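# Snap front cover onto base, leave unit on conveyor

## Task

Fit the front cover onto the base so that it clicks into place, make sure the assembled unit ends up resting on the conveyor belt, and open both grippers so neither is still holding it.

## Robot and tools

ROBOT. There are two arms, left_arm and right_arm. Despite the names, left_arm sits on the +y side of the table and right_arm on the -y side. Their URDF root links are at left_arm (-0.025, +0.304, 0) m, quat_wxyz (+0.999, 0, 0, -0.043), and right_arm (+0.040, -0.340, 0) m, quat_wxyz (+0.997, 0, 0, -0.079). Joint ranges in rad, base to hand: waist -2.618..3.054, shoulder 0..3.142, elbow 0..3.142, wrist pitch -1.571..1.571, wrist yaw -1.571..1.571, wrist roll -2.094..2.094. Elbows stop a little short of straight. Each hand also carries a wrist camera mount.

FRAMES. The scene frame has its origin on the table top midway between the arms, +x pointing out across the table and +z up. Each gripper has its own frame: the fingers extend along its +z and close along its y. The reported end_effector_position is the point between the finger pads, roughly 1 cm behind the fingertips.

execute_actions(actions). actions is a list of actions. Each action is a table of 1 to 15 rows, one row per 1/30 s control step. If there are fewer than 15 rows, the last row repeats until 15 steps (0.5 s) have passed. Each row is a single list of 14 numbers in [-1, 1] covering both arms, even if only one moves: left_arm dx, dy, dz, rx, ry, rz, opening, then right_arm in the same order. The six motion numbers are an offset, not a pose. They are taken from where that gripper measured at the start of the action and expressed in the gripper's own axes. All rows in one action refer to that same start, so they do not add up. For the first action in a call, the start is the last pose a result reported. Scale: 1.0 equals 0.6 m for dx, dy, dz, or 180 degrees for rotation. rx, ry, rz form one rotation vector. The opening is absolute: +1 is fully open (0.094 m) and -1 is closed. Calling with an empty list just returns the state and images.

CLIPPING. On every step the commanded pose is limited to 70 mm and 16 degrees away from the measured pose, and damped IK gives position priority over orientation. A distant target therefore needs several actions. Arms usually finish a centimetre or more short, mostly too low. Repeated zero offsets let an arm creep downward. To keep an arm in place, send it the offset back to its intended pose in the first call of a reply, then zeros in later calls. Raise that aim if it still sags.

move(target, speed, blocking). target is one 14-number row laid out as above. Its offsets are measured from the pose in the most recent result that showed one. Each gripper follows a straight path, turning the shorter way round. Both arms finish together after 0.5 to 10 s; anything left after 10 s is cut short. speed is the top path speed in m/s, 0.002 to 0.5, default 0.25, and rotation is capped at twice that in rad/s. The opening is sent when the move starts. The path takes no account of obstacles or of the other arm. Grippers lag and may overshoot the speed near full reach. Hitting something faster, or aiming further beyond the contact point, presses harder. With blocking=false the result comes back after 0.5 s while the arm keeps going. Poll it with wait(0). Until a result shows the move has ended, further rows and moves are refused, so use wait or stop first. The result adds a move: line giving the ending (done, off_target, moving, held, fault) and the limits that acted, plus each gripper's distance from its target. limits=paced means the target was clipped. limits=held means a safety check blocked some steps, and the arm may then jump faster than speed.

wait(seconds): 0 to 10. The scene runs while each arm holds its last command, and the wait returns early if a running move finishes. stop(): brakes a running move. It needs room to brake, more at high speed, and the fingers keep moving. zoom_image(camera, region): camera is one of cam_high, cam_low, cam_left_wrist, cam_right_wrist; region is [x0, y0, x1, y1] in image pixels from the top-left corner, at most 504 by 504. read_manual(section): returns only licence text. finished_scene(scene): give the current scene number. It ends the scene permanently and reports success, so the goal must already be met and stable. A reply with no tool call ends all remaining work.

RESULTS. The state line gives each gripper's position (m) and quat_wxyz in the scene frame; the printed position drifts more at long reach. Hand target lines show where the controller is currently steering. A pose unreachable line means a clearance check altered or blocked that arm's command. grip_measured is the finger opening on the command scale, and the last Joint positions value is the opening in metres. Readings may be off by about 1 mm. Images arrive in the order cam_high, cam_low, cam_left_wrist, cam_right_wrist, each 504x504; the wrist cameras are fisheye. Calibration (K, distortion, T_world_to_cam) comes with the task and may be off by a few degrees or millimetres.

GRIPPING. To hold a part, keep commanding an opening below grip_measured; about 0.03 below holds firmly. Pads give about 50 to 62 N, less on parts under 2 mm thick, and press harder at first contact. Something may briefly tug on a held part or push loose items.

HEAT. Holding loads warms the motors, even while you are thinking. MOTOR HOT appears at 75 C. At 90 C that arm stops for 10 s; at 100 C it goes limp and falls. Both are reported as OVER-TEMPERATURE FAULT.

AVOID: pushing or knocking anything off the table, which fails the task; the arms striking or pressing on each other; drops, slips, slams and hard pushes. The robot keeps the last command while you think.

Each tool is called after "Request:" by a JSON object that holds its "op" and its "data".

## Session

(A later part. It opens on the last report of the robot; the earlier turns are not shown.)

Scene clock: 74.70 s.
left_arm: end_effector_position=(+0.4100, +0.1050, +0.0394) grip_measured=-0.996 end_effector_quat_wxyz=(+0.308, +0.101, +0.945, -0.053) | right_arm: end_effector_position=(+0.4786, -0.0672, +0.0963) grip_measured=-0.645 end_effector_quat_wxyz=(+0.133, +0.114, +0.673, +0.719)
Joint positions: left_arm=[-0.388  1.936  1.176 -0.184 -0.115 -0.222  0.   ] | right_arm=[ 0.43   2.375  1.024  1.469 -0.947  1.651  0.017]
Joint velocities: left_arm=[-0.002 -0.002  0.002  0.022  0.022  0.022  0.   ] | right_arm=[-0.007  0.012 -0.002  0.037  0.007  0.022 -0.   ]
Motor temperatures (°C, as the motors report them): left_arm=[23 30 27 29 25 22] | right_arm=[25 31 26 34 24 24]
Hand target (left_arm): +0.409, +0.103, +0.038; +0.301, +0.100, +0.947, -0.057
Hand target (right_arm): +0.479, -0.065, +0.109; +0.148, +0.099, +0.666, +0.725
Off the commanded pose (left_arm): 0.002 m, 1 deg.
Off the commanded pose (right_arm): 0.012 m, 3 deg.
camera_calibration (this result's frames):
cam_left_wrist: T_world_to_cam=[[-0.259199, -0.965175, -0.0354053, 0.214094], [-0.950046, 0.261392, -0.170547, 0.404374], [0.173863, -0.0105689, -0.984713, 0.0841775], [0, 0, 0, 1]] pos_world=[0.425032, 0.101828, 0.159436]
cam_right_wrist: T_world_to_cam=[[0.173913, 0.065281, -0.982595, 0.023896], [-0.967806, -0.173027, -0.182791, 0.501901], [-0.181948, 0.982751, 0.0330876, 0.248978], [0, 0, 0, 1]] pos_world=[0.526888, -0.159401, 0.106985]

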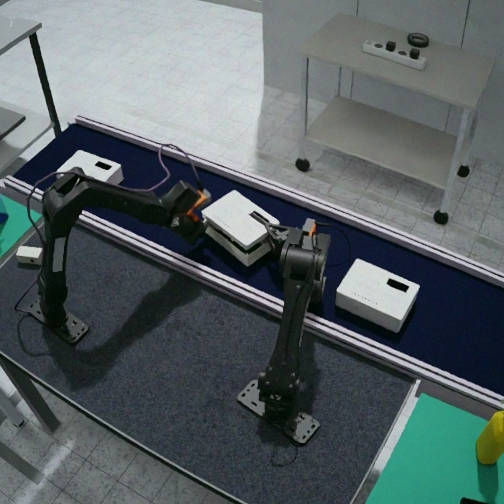

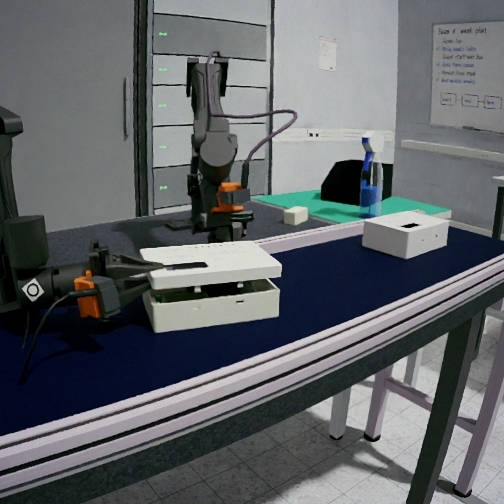

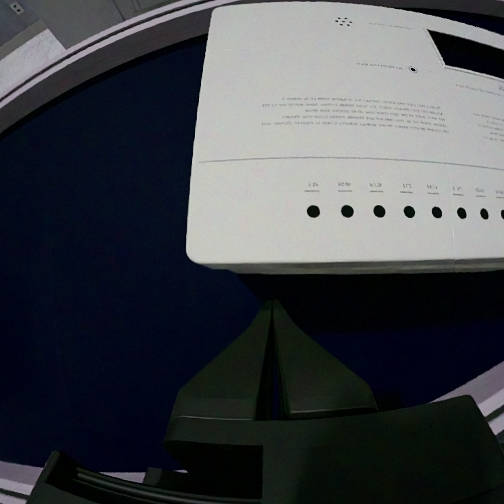

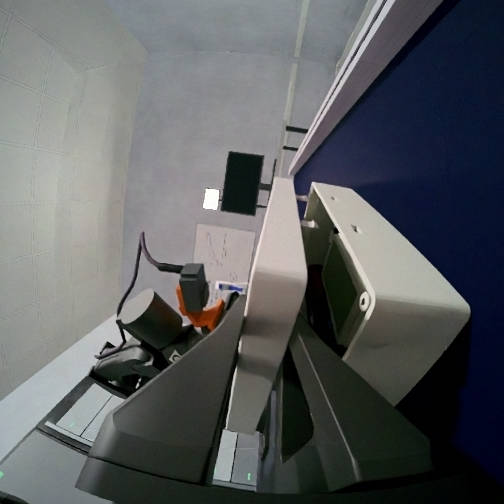

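Request:
{"op": "execute_actions", "data": {"actions": [[[-0.005,0,0,0,-0.004,0,-1,0,0.0,0.005,-0.004,0,-0.006,-0.78]],[[-0.005,0,0,0,-0.004,0,-1,0,0.0,0.005,-0.004,0,-0.006,-0.78]]]}}

Request:
{"op": "zoom_image", "data": {"camera": "cam_low", "region": [90, 230, 300, 340]}}

Scene clock: 78.30 s.
left_arm: end_effector_position=(+0.4098, +0.1051, +0.0392) grip_measured=-0.996 end_effector_quat_wxyz=(+0.307, +0.102, +0.945, -0.053) | right_arm: end_effector_position=(+0.4786, -0.0672, +0.0963) grip_measured=-0.645 end_effector_quat_wxyz=(+0.133, +0.114, +0.673, +0.719)
Joint positions: left_arm=[-0.388  1.936  1.176 -0.185 -0.115 -0.222  0.   ] | right_arm=[ 0.43   2.375  1.024  1.469 -0.947  1.651  0.017]
Joint velocities: left_arm=[-0.002 -0.002  0.002 -0.007  0.022  0.022 -0.001] | right_arm=[ 0.022  0.002 -0.022 -0.037 -0.066 -0.037 -0.001]
Motor temperatures (°C, as the motors report them): left_arm=[23 30 27 29 25 22] | right_arm=[25 32 26 34 24 24]
Hand target (left_arm): +0.412, +0.105, +0.041; +0.313, +0.101, +0.943, -0.054
Hand target (right_arm): +0.479, -0.064, +0.097; +0.140, +0.107, +0.669, +0.722
Off the commanded pose (left_arm): 0.003 m, 1 deg.
Off the commanded pose (right_arm): 0.003 m, 1 deg.
camera_calibration (this result's frames):
cam_left_wrist: T_world_to_cam=[[-0.259235, -0.965156, -0.0356445, 0.214159], [-0.950219, 0.261481, -0.169443, 0.404143], [0.172859, -0.0100554, -0.984895, 0.0844153], [0, 0, 0, 1]] pos_world=[0.42495, 0.10187, 0.159253]
cam_right_wrist: T_world_to_cam=[[0.173913, 0.065281, -0.982595, 0.023896], [-0.967806, -0.173027, -0.182791, 0.501901], [-0.181948, 0.982751, 0.0330876, 0.248978], [0, 0, 0, 1]] pos_world=[0.526888, -0.159401, 0.106985]

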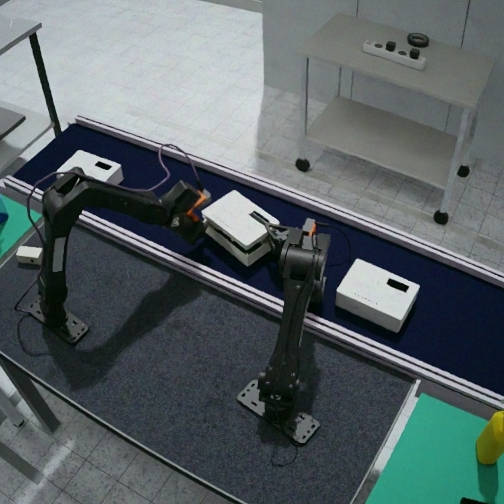

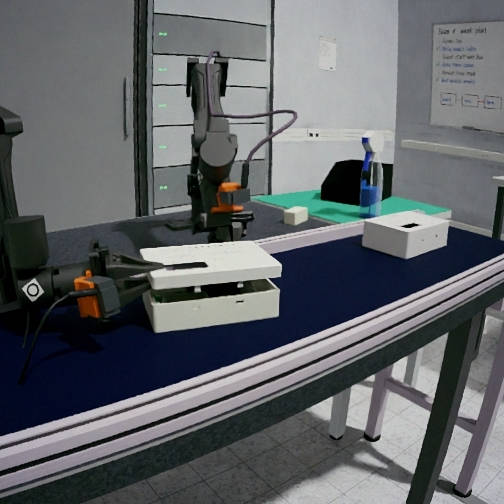

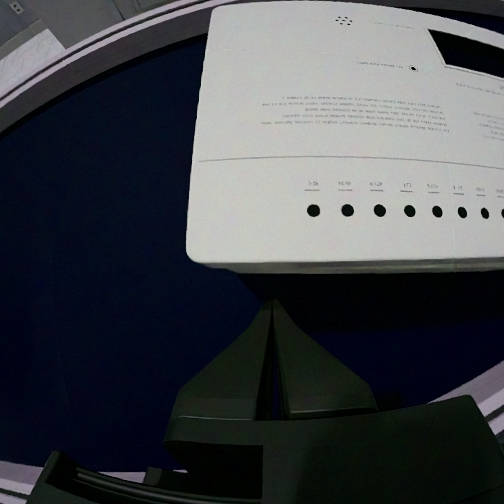

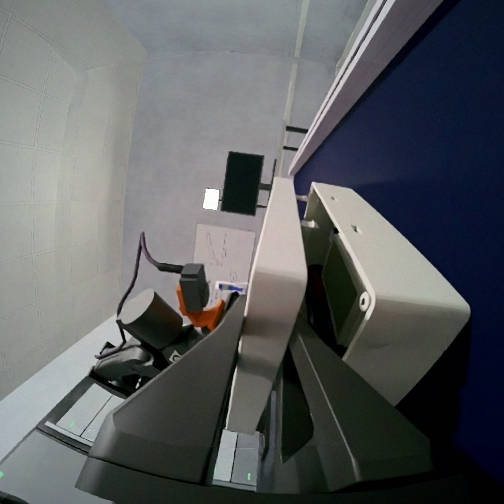

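Region (90, 230, 300, 340) of cam_low's 504x504 image, scaled by 2.400, with more detail than that image has; it fills the top 264 rows of this view, and the rest is white.

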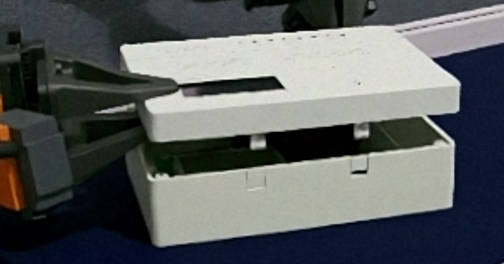

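Didn't move. Command lower by shoulder, keeping wrist bias.

Request:
{"op": "execute_actions", "data": {"actions": [[[-0.005,0,0,0,-0.004,0,-1,0,-0.012,0.005,-0.008,0,-0.012,-0.78]]]}}

Request:
{"op": "zoom_image", "data": {"camera": "cam_low", "region": [90, 230, 300, 340]}}

Scene clock: 78.90 s.
left_arm: end_effector_position=(+0.4098, +0.1051, +0.0392) grip_measured=-0.996 end_effector_quat_wxyz=(+0.307, +0.102, +0.945, -0.053) | right_arm: end_effector_position=(+0.4765, -0.0679, +0.0826) grip_measured=-0.645 end_effector_quat_wxyz=(+0.132, +0.115, +0.672, +0.719)
Joint positions: left_arm=[-0.388  1.936  1.176 -0.185 -0.115 -0.222  0.   ] | right_arm=[ 0.43   2.422  1.024  1.518 -0.945  1.656  0.017]
Joint velocities: left_arm=[-0.002 -0.002 -0.002 -0.037  0.007 -0.007 -0.001] | right_arm=[ 0.027 -0.002 -0.017 -0.022 -0.022 -0.11  -0.   ]
Motor temperatures (°C, as the motors report them): left_arm=[23 30 27 29 25 22] | right_arm=[25 31 26 34 24 24]
Hand target (left_arm): +0.412, +0.105, +0.041; +0.313, +0.101, +0.943, -0.054
Hand target (right_arm): +0.479, -0.064, +0.089; +0.148, +0.100, +0.666, +0.725
Off the commanded pose (left_arm): 0.003 m, 1 deg.
Off the commanded pose (right_arm): 0.009 m, 3 deg.
camera_calibration (this result's frames):
cam_left_wrist: T_world_to_cam=[[-0.259235, -0.965156, -0.0356445, 0.214159], [-0.950219, 0.261481, -0.169443, 0.404143], [0.172859, -0.0100554, -0.984895, 0.0844153], [0, 0, 0, 1]] pos_world=[0.42495, 0.10187, 0.159253]
cam_right_wrist: T_world_to_cam=[[0.170817, 0.0675781, -0.982983, 0.0124327], [-0.968519, -0.171838, -0.180117, 0.497422], [-0.181086, 0.982805, 0.0360978, 0.249091], [0, 0, 0, 1]] pos_world=[0.524746, -0.160171, 0.092824]

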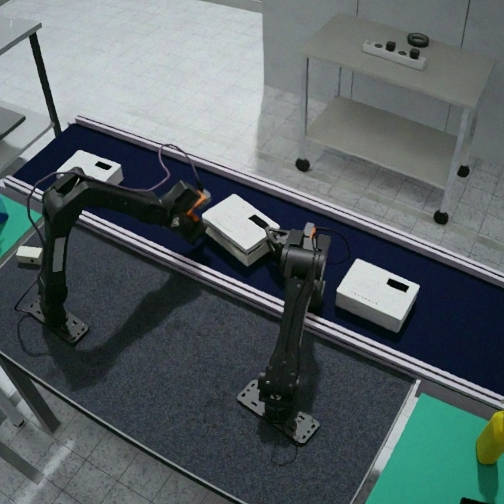

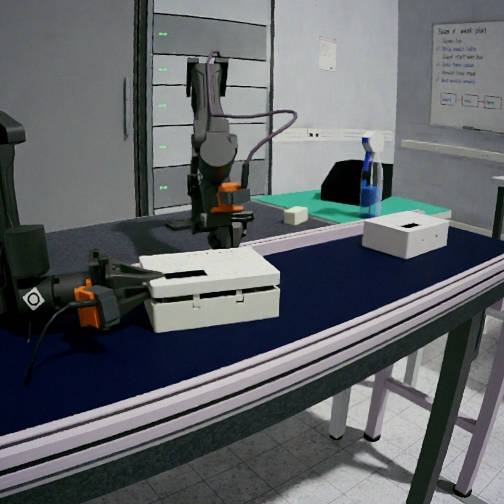

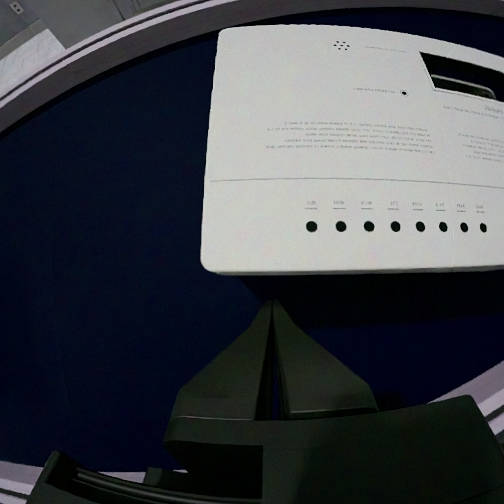

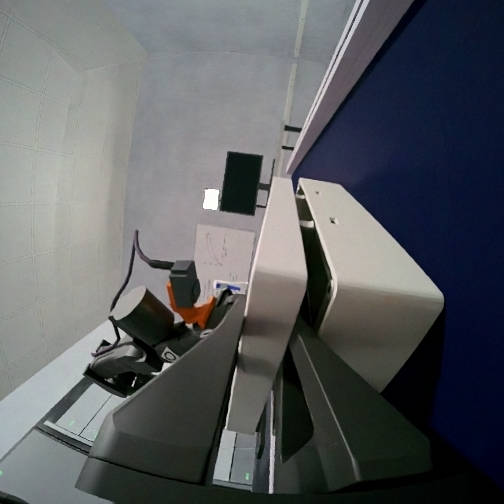

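Region (90, 230, 300, 340) of cam_low's 504x504 image, scaled by 2.400, with more detail than that image has; it fills the top 264 rows of this view, and the rest is white.

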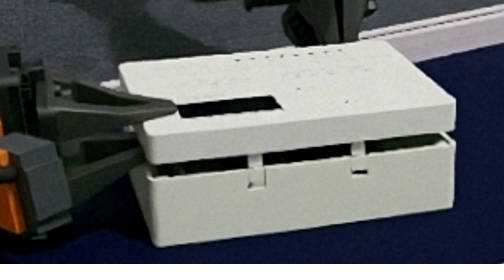

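Request:
{"op": "execute_actions", "data": {"actions": [[[-0.008,0,-0.012,0,-0.004,0,-1,0,0.005,0.005,-0.008,0,-0.012,-0.78],[-0.016,0,-0.024,0,-0.004,0,-1,0,0.005,0.005,-0.008,0,-0.012,-0.78],[-0.024,0,-0.036,0,-0.004,0,-1,0,0.005,0.005,-0.008,0,-0.012,-0.78],[-0.032,0,-0.048,0,-0.004,0,-1,0,0.005,0.005,-0.008,0,-0.012,-0.78],[-0.038,0,-0.058,0,-0.004,0,-1,0,0.005,0.005,-0.008,0,-0.012,-0.78]]]}}

Scene clock: 79.77 s.
left_arm: end_effector_position=(+0.4098, +0.1051, +0.0760) grip_measured=-0.996 end_effector_quat_wxyz=(+0.317, +0.101, +0.941, -0.057) | right_arm: end_effector_position=(+0.4760, -0.0682, +0.0828) grip_measured=-0.645 end_effector_quat_wxyz=(+0.136, +0.112, +0.670, +0.721)
Joint positions: left_arm=[-0.388  1.864  1.225 -0.284 -0.115 -0.222  0.   ] | right_arm=[ 0.43   2.428  1.024  1.536 -0.945  1.657  0.017]
Joint velocities: left_arm=[ 0.002 -0.012 -0.012 -0.198  0.051 -0.022  0.001] | right_arm=[ 0.002  0.002  0.007  0.022 -0.066  0.066 -0.001]
Motor temperatures (°C, as the motors report them): left_arm=[23 30 27 29 25 22] | right_arm=[25 31 26 34 24 24]
Hand target (left_arm): +0.408, +0.106, +0.081; +0.314, +0.101, +0.943, -0.054
Hand target (right_arm): +0.477, -0.065, +0.086; +0.147, +0.101, +0.665, +0.725
Off the commanded pose (left_arm): 0.005 m, 1 deg.
Off the commanded pose (right_arm): 0.004 m, 2 deg.
camera_calibration (this result's frames):
cam_left_wrist: T_world_to_cam=[[-0.258579, -0.965492, -0.0310122, 0.214893], [-0.946672, 0.259665, -0.190751, 0.410703], [0.192221, -0.0199657, -0.981148, 0.113505], [0, 0, 0, 1]] pos_world=[0.42255, 0.103099, 0.196372]
cam_right_wrist: T_world_to_cam=[[0.181688, 0.071009, -0.980789, 0.00759367], [-0.966592, -0.170488, -0.191402, 0.49705], [-0.180804, 0.982798, 0.037661, 0.248946], [0, 0, 0, 1]] pos_world=[0.524075, -0.160462, 0.0932085]

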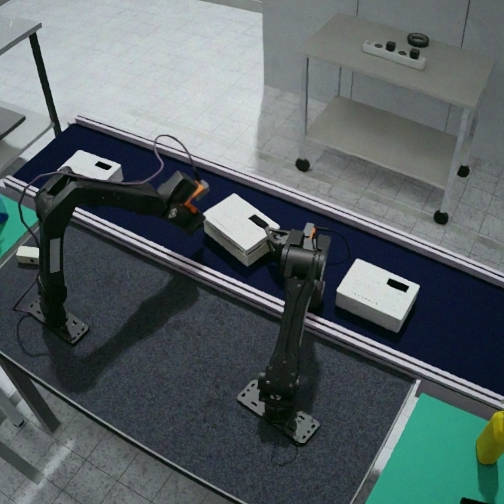

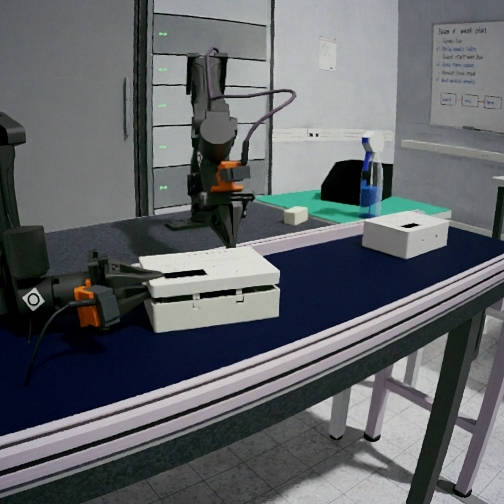

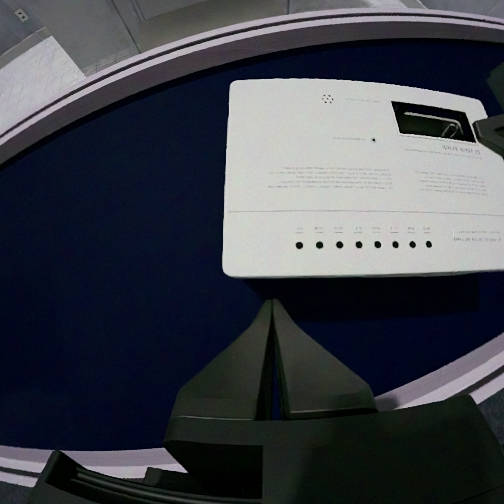

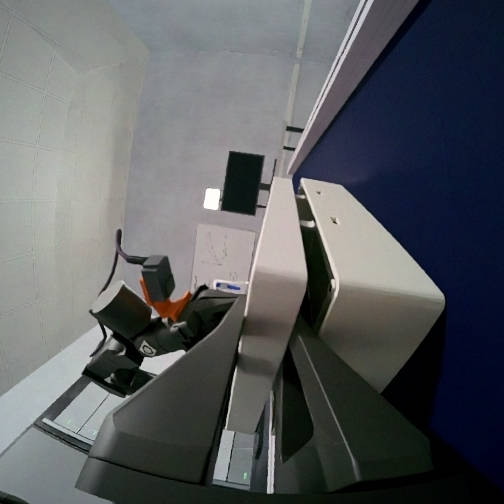

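Request:
{"op": "zoom_image", "data": {"camera": "cam_high", "region": [170, 170, 310, 280]}}

Request:
{"op": "zoom_image", "data": {"camera": "cam_left_wrist", "region": [210, 240, 504, 310]}}

Region (170, 170, 310, 280) of cam_high's 504x504 image, scaled by 3.600, with more detail than that image has; it fills the top 396 rows of this view, and the rest is white.

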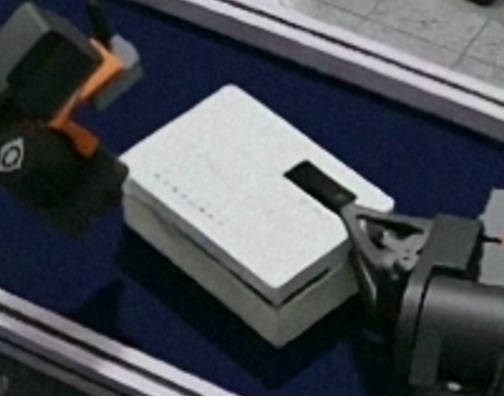

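Region (210, 240, 504, 310) of cam_left_wrist's 504x504 image, scaled by 1.714, with more detail than that image has; it fills the top 120 rows of this view, and the rest is white.

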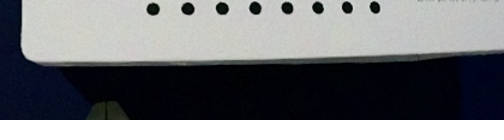

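Request:
{"op": "execute_actions", "data": {"actions": [[[-0.019,0,0,0,-0.0145,0,-1,0,0.005,0.003,-0.003,0,-0.004,-0.78]],[[-0.019,0,0,0,-0.0145,0,-1,0,0.005,0.003,-0.003,0,-0.004,-0.78]]]}}

Scene clock: 81.17 s.
left_arm: end_effector_position=(+0.4192, +0.1003, +0.0845) grip_measured=-0.996 end_effector_quat_wxyz=(+0.341, +0.098, +0.933, -0.066) | right_arm: end_effector_position=(+0.4760, -0.0682, +0.0828) grip_measured=-0.645 end_effector_quat_wxyz=(+0.135, +0.112, +0.670, +0.721)
Joint positions: left_arm=[-0.388  1.864  1.225 -0.23  -0.115 -0.222  0.   ] | right_arm=[ 0.43   2.428  1.024  1.536 -0.945  1.659  0.017]
Joint velocities: left_arm=[ 0.017  0.002 -0.002 -0.037 -0.051 -0.051  0.   ] | right_arm=[ 0.017 -0.012 -0.007 -0.037  0.007 -0.051 -0.001]
Motor temperatures (°C, as the motors report them): left_arm=[23 30 27 29 25 22] | right_arm=[25 31 26 34 24 24]
Hand target (left_arm): +0.423, +0.101, +0.088; +0.351, +0.098, +0.929, -0.064
Hand target (right_arm): +0.476, -0.067, +0.086; +0.140, +0.107, +0.667, +0.724
Off the commanded pose (left_arm): 0.005 m, 1 deg.
Off the commanded pose (right_arm): 0.003 m, 1 deg.
camera_calibration (this result's frames):
cam_left_wrist: T_world_to_cam=[[-0.257344, -0.966124, -0.0194506, 0.211498], [-0.936059, 0.254233, -0.243227, 0.423057], [0.239933, -0.0443863, -0.969774, 0.1014], [0, 0, 0, 1]] pos_world=[0.426105, 0.101279, 0.205348]
cam_right_wrist: T_world_to_cam=[[0.179926, 0.0716774, -0.981065, 0.00850076], [-0.966907, -0.170506, -0.189787, 0.497066], [-0.180881, 0.982746, 0.0386269, 0.248899], [0, 0, 0, 1]] pos_world=[0.524108, -0.160462, 0.0930622]

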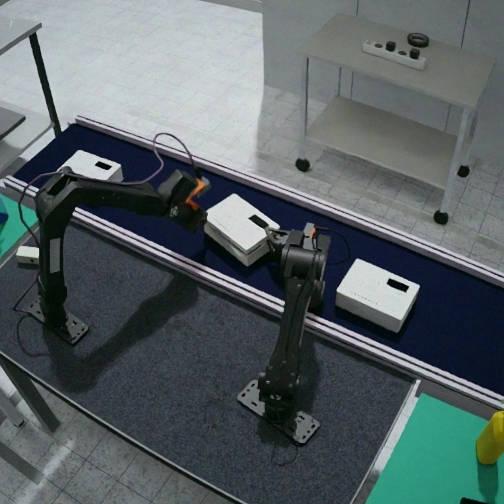

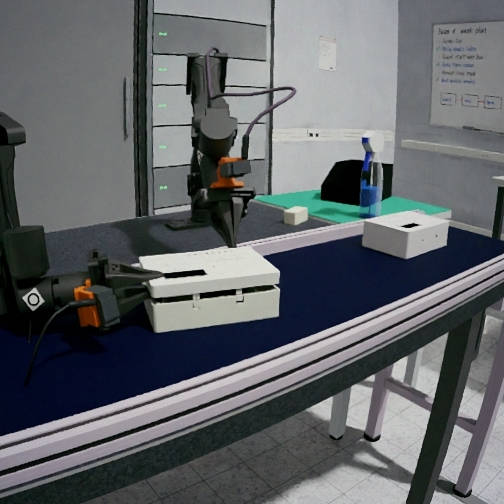

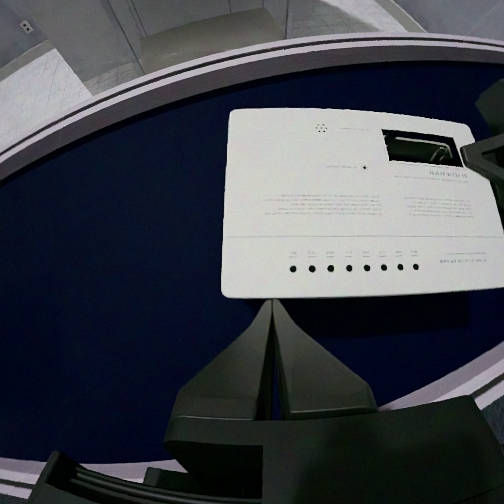

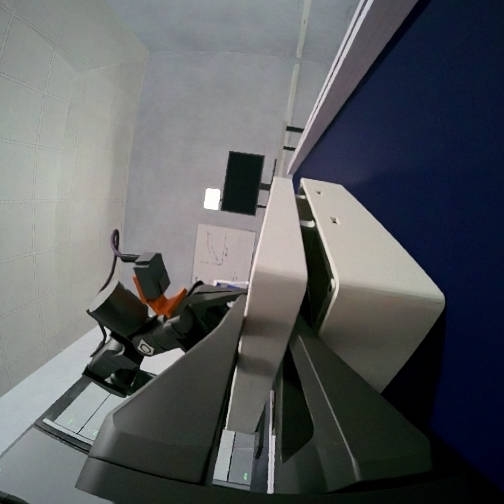

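Request:
{"op": "execute_actions", "data": {"actions": [[[-0.016,0,0.014,0,-0.01,0,-1,0,0.005,0.003,-0.003,0,-0.004,-0.78]]]}}

Request:
{"op": "zoom_image", "data": {"camera": "cam_low", "region": [90, 230, 300, 340]}}

Scene clock: 82.80 s.
left_arm: end_effector_position=(+0.4213, +0.0993, +0.0758) grip_measured=-0.996 end_effector_quat_wxyz=(+0.338, +0.098, +0.934, -0.065) | right_arm: end_effector_position=(+0.4768, -0.0685, +0.0829) grip_measured=-0.645 end_effector_quat_wxyz=(+0.137, +0.114, +0.669, +0.721)
Joint positions: left_arm=[-0.388  1.889  1.225 -0.212 -0.115 -0.221  0.   ] | right_arm=[ 0.43   2.428  1.024  1.536 -0.939  1.659  0.017]
Joint velocities: left_arm=[-0.002 -0.002  0.012 -0.022  0.007  0.007 -0.   ] | right_arm=[ 0.012 -0.002 -0.007  0.022 -0.022  0.037 -0.001]
Motor temperatures (°C, as the motors report them): left_arm=[23 30 27 29 25 22] | right_arm=[25 31 26 34 24 24]
Hand target (left_arm): +0.431, +0.098, +0.084; +0.356, +0.097, +0.927, -0.067
Hand target (right_arm): +0.476, -0.067, +0.086; +0.140, +0.107, +0.667, +0.724
Off the commanded pose (left_arm): 0.014 m, 2 deg.
Off the commanded pose (right_arm): 0.004 m, 1 deg.
camera_calibration (this result's frames):
cam_left_wrist: T_world_to_cam=[[-0.257754, -0.965977, -0.0212266, 0.211133], [-0.937515, 0.255353, -0.236349, 0.423106], [0.233728, -0.0410197, -0.971436, 0.0947915], [0, 0, 0, 1]] pos_world=[0.428933, 0.099796, 0.196566]
cam_right_wrist: T_world_to_cam=[[0.179768, 0.071526, -0.981105, 0.00853349], [-0.967894, -0.165259, -0.189396, 0.498681], [-0.175683, 0.983653, 0.0395212, 0.246895], [0, 0, 0, 1]] pos_world=[0.524512, -0.161058, 0.0930627]

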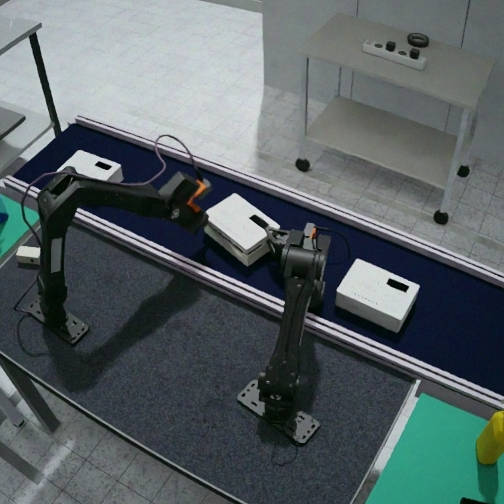

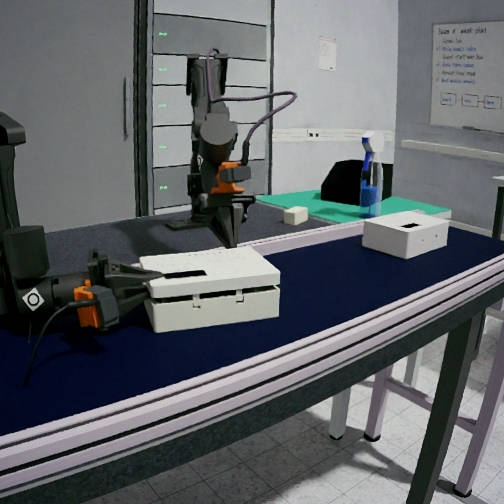

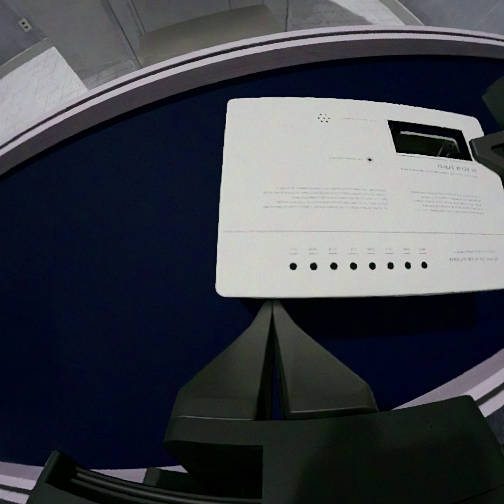

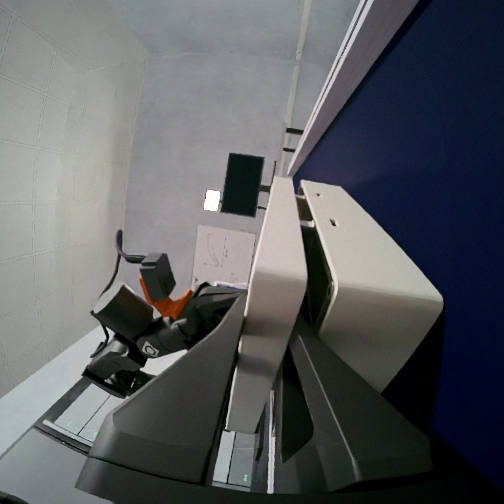

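Region (90, 230, 300, 340) of cam_low's 504x504 image, scaled by 2.400, with more detail than that image has; it fills the top 264 rows of this view, and the rest is white.

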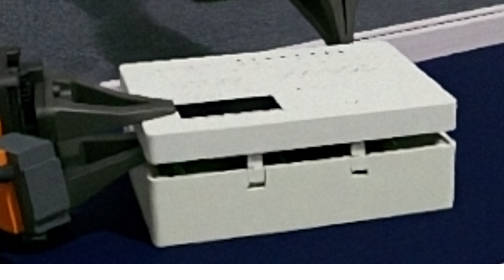

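Request:
{"op": "execute_actions", "data": {"actions": [[[-0.019,0,0,0,-0.0145,0,-1,0,0.005,0.003,-0.003,0,-0.004,-0.78]]]}}

Request:
{"op": "zoom_image", "data": {"camera": "cam_low", "region": [90, 230, 300, 340]}}

Scene clock: 83.40 s.
left_arm: end_effector_position=(+0.4226, +0.0986, +0.0770) grip_measured=-0.996 end_effector_quat_wxyz=(+0.341, +0.098, +0.932, -0.066) | right_arm: end_effector_position=(+0.4775, -0.0687, +0.0829) grip_measured=-0.645 end_effector_quat_wxyz=(+0.138, +0.116, +0.669, +0.721)
Joint positions: left_arm=[-0.388  1.889  1.225 -0.205 -0.115 -0.221  0.   ] | right_arm=[ 0.43   2.428  1.024  1.536 -0.935  1.659  0.017]
Joint velocities: left_arm=[-0.012 -0.002 -0.007  0.022 -0.051 -0.022 -0.001] | right_arm=[-0.002 -0.012 -0.002 -0.007  0.007  0.051  0.   ]
Motor temperatures (°C, as the motors report them): left_arm=[23 30 27 29 25 22] | right_arm=[25 31 26 34 24 24]
Hand target (left_arm): +0.430, +0.098, +0.083; +0.359, +0.097, +0.926, -0.067
Hand target (right_arm): +0.477, -0.067, +0.086; +0.142, +0.110, +0.667, +0.724
Off the commanded pose (left_arm): 0.010 m, 2 deg.
Off the commanded pose (right_arm): 0.004 m, 1 deg.
camera_calibration (this result's frames):
cam_left_wrist: T_world_to_cam=[[-0.257616, -0.966048, -0.0196186, 0.210678], [-0.935885, 0.254519, -0.243597, 0.42472], [0.240319, -0.0443936, -0.969678, 0.093054], [0, 0, 0, 1]] pos_world=[0.4294, 0.0995569, 0.197826]
cam_right_wrist: T_world_to_cam=[[0.179906, 0.0713218, -0.981095, 0.00842753], [-0.968537, -0.161506, -0.189345, 0.499827], [-0.171957, 0.984291, 0.0400218, 0.245464], [0, 0, 0, 1]] pos_world=[0.524794, -0.161484, 0.0930837]

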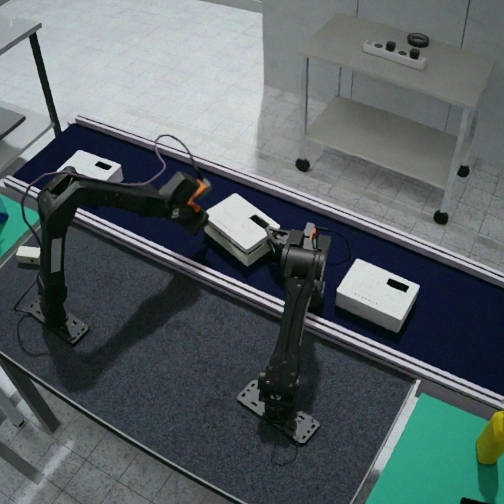

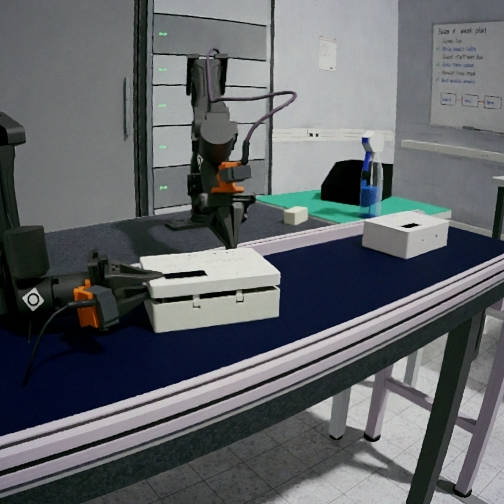

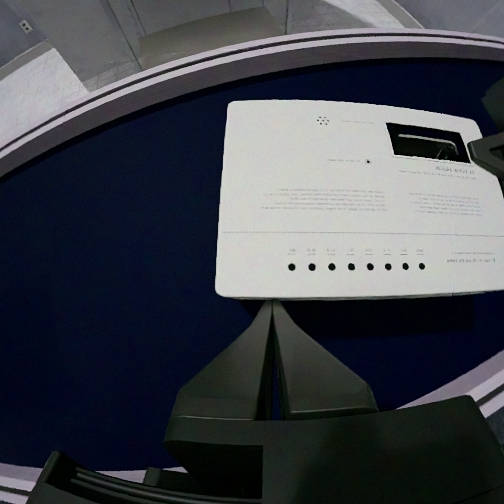

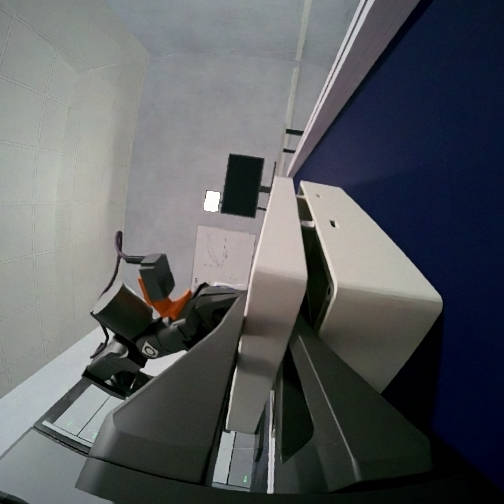

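Region (90, 230, 300, 340) of cam_low's 504x504 image, scaled by 2.400, with more detail than that image has; it fills the top 264 rows of this view, and the rest is white.

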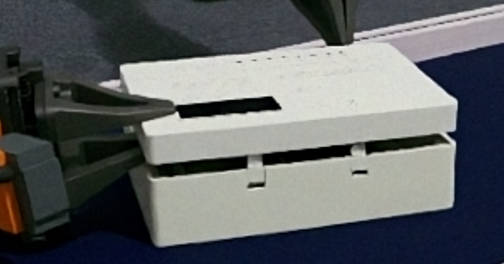

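Request:
{"op": "execute_actions", "data": {"actions": [[[0.03,0,0,0,0.028,0,-1,0,0.005,0.003,-0.003,0,-0.004,-0.78]]]}}

Request:
{"op": "zoom_image", "data": {"camera": "cam_left_wrist", "region": [200, 230, 504, 310]}}

Scene clock: 84.07 s.
left_arm: end_effector_position=(+0.4084, +0.1040, +0.0645) grip_measured=-0.996 end_effector_quat_wxyz=(+0.305, +0.102, +0.945, -0.057) | right_arm: end_effector_position=(+0.4775, -0.0687, +0.0829) grip_measured=-0.645 end_effector_quat_wxyz=(+0.138, +0.116, +0.669, +0.721)
Joint positions: left_arm=[-0.388  1.89   1.225 -0.282 -0.106 -0.225  0.   ] | right_arm=[ 0.43   2.428  1.024  1.536 -0.935  1.659  0.017]
Joint velocities: left_arm=[ 0.002  0.002  0.002 -0.051 -0.007 -0.037 -0.   ] | right_arm=[ 0.007 -0.007 -0.002 -0.051 -0.007 -0.022 -0.   ]
Motor temperatures (°C, as the motors report them): left_arm=[23 30 27 29 25 22] | right_arm=[25 31 26 34 24 24]
Hand target (left_arm): +0.409, +0.101, +0.065; +0.300, +0.100, +0.947, -0.062
Hand target (right_arm): +0.478, -0.067, +0.086; +0.143, +0.111, +0.666, +0.723
Off the commanded pose (left_arm): 0.003 m, 1 deg.
Off the commanded pose (right_arm): 0.003 m, 1 deg.
camera_calibration (this result's frames):
cam_left_wrist: T_world_to_cam=[[-0.26218, -0.964646, -0.0268165, 0.214205], [-0.950287, 0.262915, -0.166827, 0.407128], [0.16798, -0.0182554, -0.985621, 0.112465], [0, 0, 0, 1]] pos_world=[0.424156, 0.101646, 0.184512]
cam_right_wrist: T_world_to_cam=[[0.179906, 0.0713218, -0.981095, 0.00842753], [-0.968537, -0.161506, -0.189345, 0.499827], [-0.171957, 0.984291, 0.0400218, 0.245464], [0, 0, 0, 1]] pos_world=[0.524794, -0.161484, 0.0930837]

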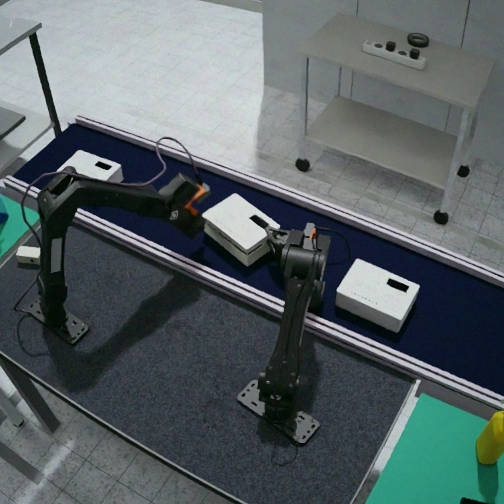

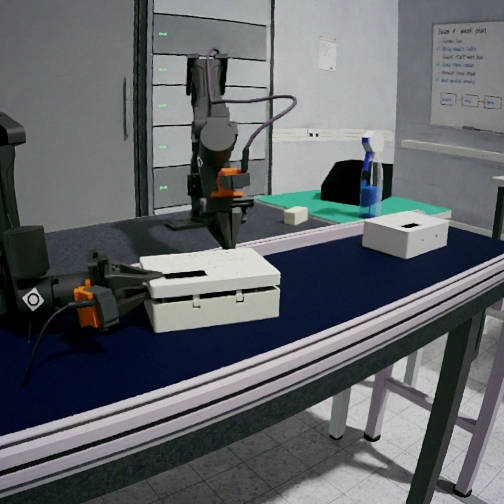

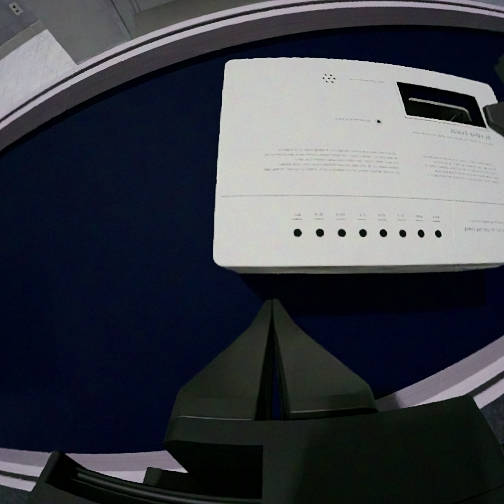

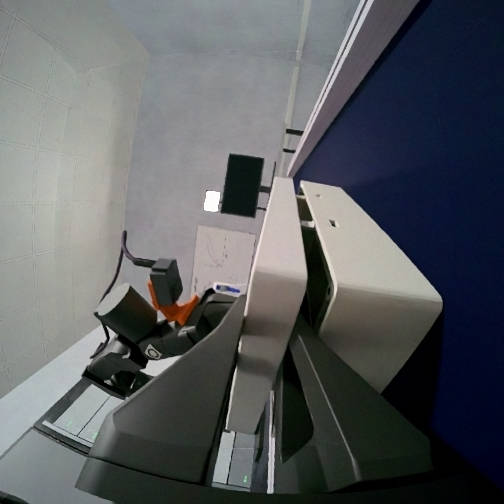

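Region (200, 230, 504, 310) of cam_left_wrist's 504x504 image, scaled by 1.658, with more detail than that image has; it fills the top 133 rows of this view, and the rest is white.

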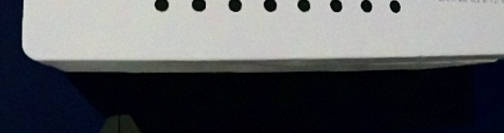

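Request:
{"op": "zoom_image", "data": {"camera": "cam_high", "region": [190, 190, 290, 275]}}

Request:
{"op": "zoom_image", "data": {"camera": "cam_right_wrist", "region": [260, 165, 380, 285]}}

Region (190, 190, 290, 275) of cam_high's 504x504 image, scaled by 5.040, with more detail than that image has; it fills the top 428 rows of this view, and the rest is white.

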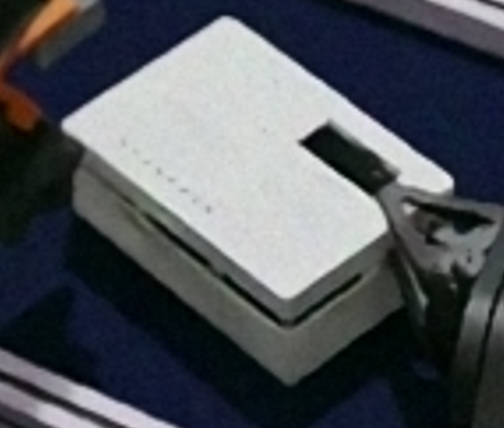

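Region (260, 165, 380, 285) of cam_right_wrist's 504x504 image, scaled by 4.200, with more detail than that image has.

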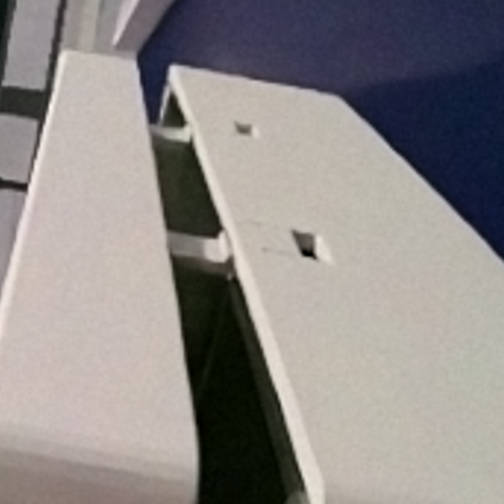

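Request:
{"op": "execute_actions", "data": {"actions": [[[-0.01,0,-0.013,0,-0.004,0,-1,0,0.005,0.003,-0.003,0,-0.004,-0.78],[-0.02,0,-0.026,0,-0.004,0,-1,0,0.005,0.003,-0.003,0,-0.004,-0.78],[-0.03,0,-0.04,0,-0.004,0,-1,0,0.005,0.003,-0.003,0,-0.004,-0.78],[-0.04,0,-0.054,0,-0.004,0,-1,0,0.005,0.003,-0.003,0,-0.004,-0.78],[-0.05,0,-0.068,0,-0.004,0,-1,0,0.005,0.003,-0.003,0,-0.004,-0.78]],[[-0.018,-0.005,0.002,0,-0.004,0,-1,0,0.005,0.003,-0.003,0,-0.004,-0.78],[-0.03,-0.01,0.011,0,-0.004,0,-1,0,0.005,0.003,-0.003,0,-0.004,-0.78],[-0.043,-0.016,0.02,0,-0.004,0,-1,0,0.005,0.003,-0.003,0,-0.004,-0.78],[-0.055,-0.021,0.029,0,-0.004,0,-1,0,0.005,0.003,-0.003,0,-0.004,-0.78],[-0.068,-0.026,0.038,0,-0.004,0,-1,0,0.005,0.003,-0.003,0,-0.004,-0.78],[-0.08,-0.032,0.047,0,-0.004,0,-1,0,0.005,0.003,-0.003,0,-0.004,-0.78],[-0.093,-0.037,0.056,0,-0.004,0,-1,0,0.005,0.003,-0.003,0,-0.004,-0.78],[-0.105,-0.042,0.065,0,-0.004,0,-1,0,0.005,0.003,-0.003,0,-0.004,-0.78]]]}}

Scene clock: 86.03 s.
left_arm: end_effector_position=(+0.4827, +0.0630, +0.1188) grip_measured=-0.996 end_effector_quat_wxyz=(+0.336, +0.100, +0.934, -0.070) | right_arm: end_effector_position=(+0.4775, -0.0687, +0.0829) grip_measured=-0.645 end_effector_quat_wxyz=(+0.138, +0.116, +0.669, +0.721)
Joint positions: left_arm=[-0.393  2.104  1.718 -0.491 -0.106 -0.226  0.   ] | right_arm=[ 0.43   2.428  1.024  1.536 -0.935  1.659  0.017]
Joint velocities: left_arm=[-0.012  0.007  0.037 -0.359  0.022  0.022  0.001] | right_arm=[-0.017 -0.012 -0.002  0.022 -0.007  0.051  0.   ]
Motor temperatures (°C, as the motors report them): left_arm=[23 30 28 29 25 22] | right_arm=[25 31 26 34 24 24]
Hand target (left_arm): +0.479, +0.061, +0.122; +0.328, +0.100, +0.937, -0.065
Hand target (right_arm): +0.478, -0.067, +0.086; +0.143, +0.111, +0.666, +0.723
Off the commanded pose (left_arm): 0.007 m, 1 deg.
Off the commanded pose (right_arm): 0.003 m, 1 deg.
camera_calibration (this result's frames):
cam_left_wrist: T_world_to_cam=[[-0.264497, -0.964322, -0.0111829, 0.194837], [-0.937071, 0.259729, -0.233321, 0.499269], [0.227901, -0.0512335, -0.972336, 0.124272], [0, 0, 0, 1]] pos_world=[0.491063, 0.0645781, 0.239502]
cam_right_wrist: T_world_to_cam=[[0.179906, 0.0713218, -0.981095, 0.00842753], [-0.968537, -0.161506, -0.189345, 0.499827], [-0.171957, 0.984291, 0.0400218, 0.245464], [0, 0, 0, 1]] pos_world=[0.524794, -0.161484, 0.0930837]

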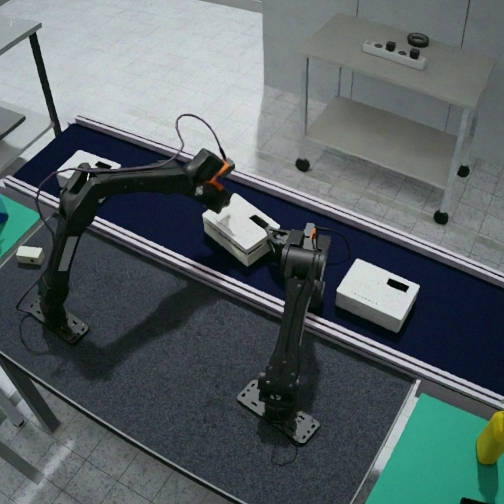

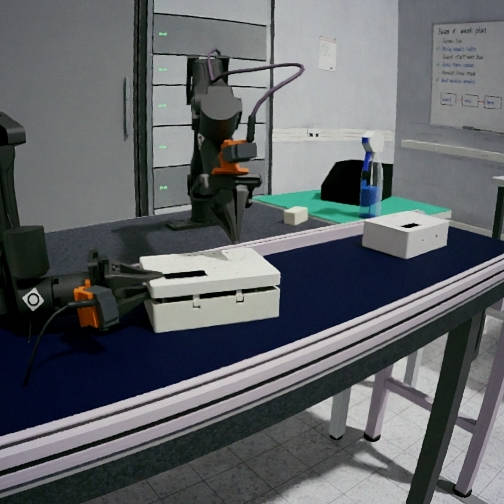

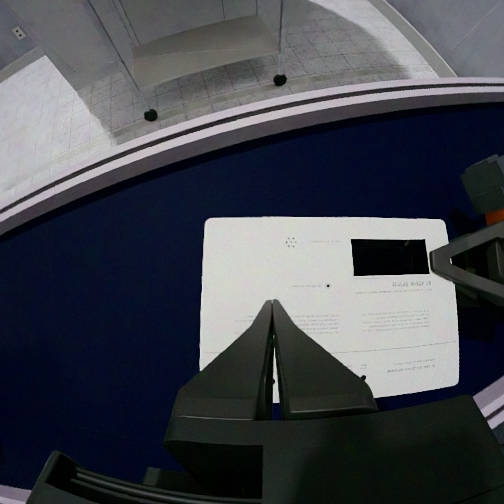

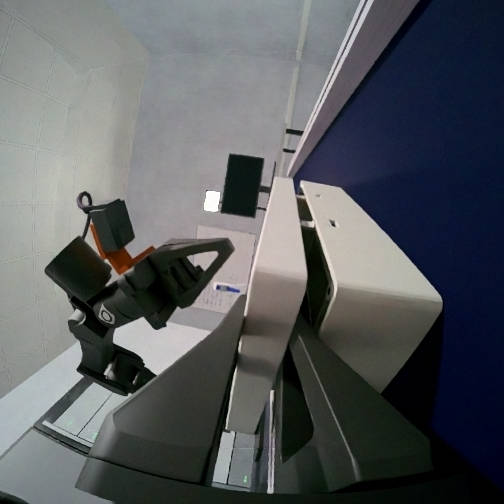

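Request:
{"op": "execute_actions", "data": {"actions": [[[0.004,-0.004,0.003,0,0.004,0,-1,0,0.005,0.003,-0.003,0,-0.004,-0.78],[0.008,-0.008,0.006,0,0.008,0,-1,0,0.005,0.003,-0.003,0,-0.004,-0.78],[0.012,-0.012,0.009,0,0.012,0,-1,0,0.005,0.003,-0.003,0,-0.004,-0.78],[0.016,-0.016,0.012,0,0.016,0,-1,0,0.005,0.003,-0.003,0,-0.004,-0.78],[0.02,-0.02,0.015,0,0.02,0,-1,0,0.005,0.003,-0.003,0,-0.004,-0.78],[0.023,-0.024,0.017,0,0.024,0,-1,0,0.005,0.003,-0.003,0,-0.004,-0.78]]]}}

Scene clock: 86.90 s.
left_arm: end_effector_position=(+0.4744, +0.0536, +0.0958) grip_measured=-0.996 end_effector_quat_wxyz=(+0.299, +0.104, +0.947, -0.063) | right_arm: end_effector_position=(+0.4775, -0.0687, +0.0829) grip_measured=-0.645 end_effector_quat_wxyz=(+0.138, +0.116, +0.669, +0.721)
Joint positions: left_arm=[-0.414  2.163  1.766 -0.562 -0.106 -0.248  0.   ] | right_arm=[ 0.43   2.428  1.024  1.536 -0.935  1.659  0.017]
Joint velocities: left_arm=[-0.017 -0.007 -0.002 -0.007  0.007 -0.051 -0.   ] | right_arm=[ 0.002 -0.002  0.012  0.037  0.007  0.022 -0.   ]
Motor temperatures (°C, as the motors report them): left_arm=[23 30 28 29 25 22] | right_arm=[25 31 26 34 24 24]
Hand target (left_arm): +0.475, +0.049, +0.103; +0.300, +0.102, +0.946, -0.067
Hand target (right_arm): +0.478, -0.067, +0.086; +0.143, +0.111, +0.666, +0.723
Off the commanded pose (left_arm): 0.009 m, 0 deg.
Off the commanded pose (right_arm): 0.003 m, 1 deg.
camera_calibration (this result's frames):
cam_left_wrist: T_world_to_cam=[[-0.270193, -0.962679, -0.0156577, 0.186377], [-0.950513, 0.269298, -0.154933, 0.486925], [0.153367, -0.0269788, -0.987801, 0.138866], [0, 0, 0, 1]] pos_world=[0.491889, 0.0520393, 0.21553]
cam_right_wrist: T_world_to_cam=[[0.179906, 0.0713218, -0.981095, 0.00842753], [-0.968537, -0.161506, -0.189345, 0.499827], [-0.171957, 0.984291, 0.0400218, 0.245464], [0, 0, 0, 1]] pos_world=[0.524794, -0.161484, 0.0930837]

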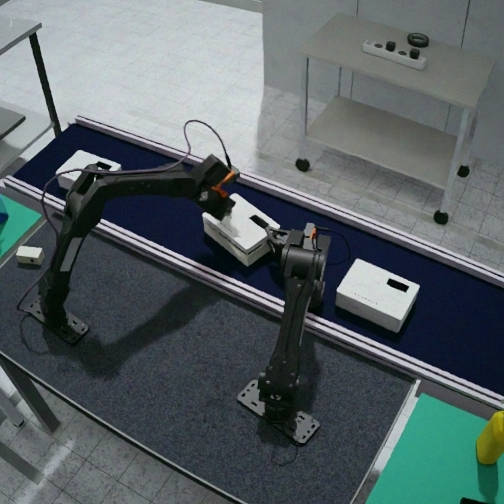

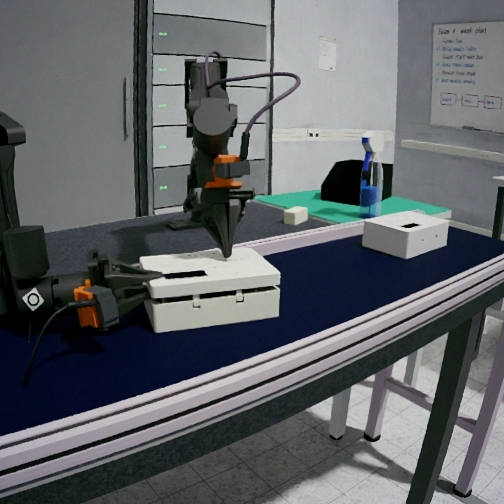

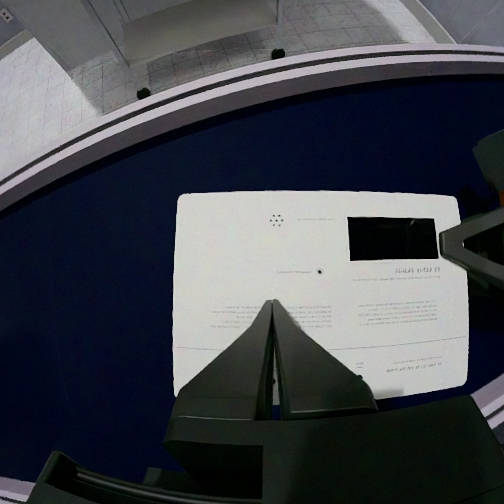

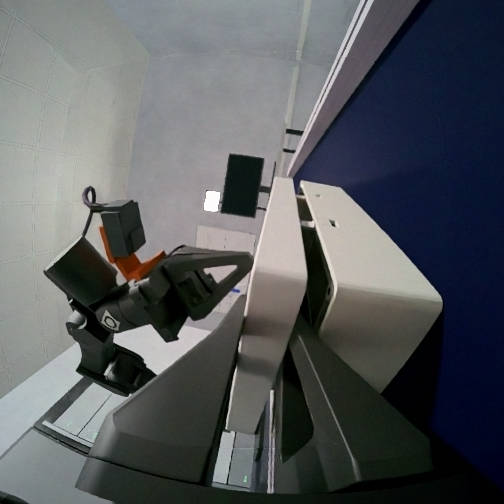

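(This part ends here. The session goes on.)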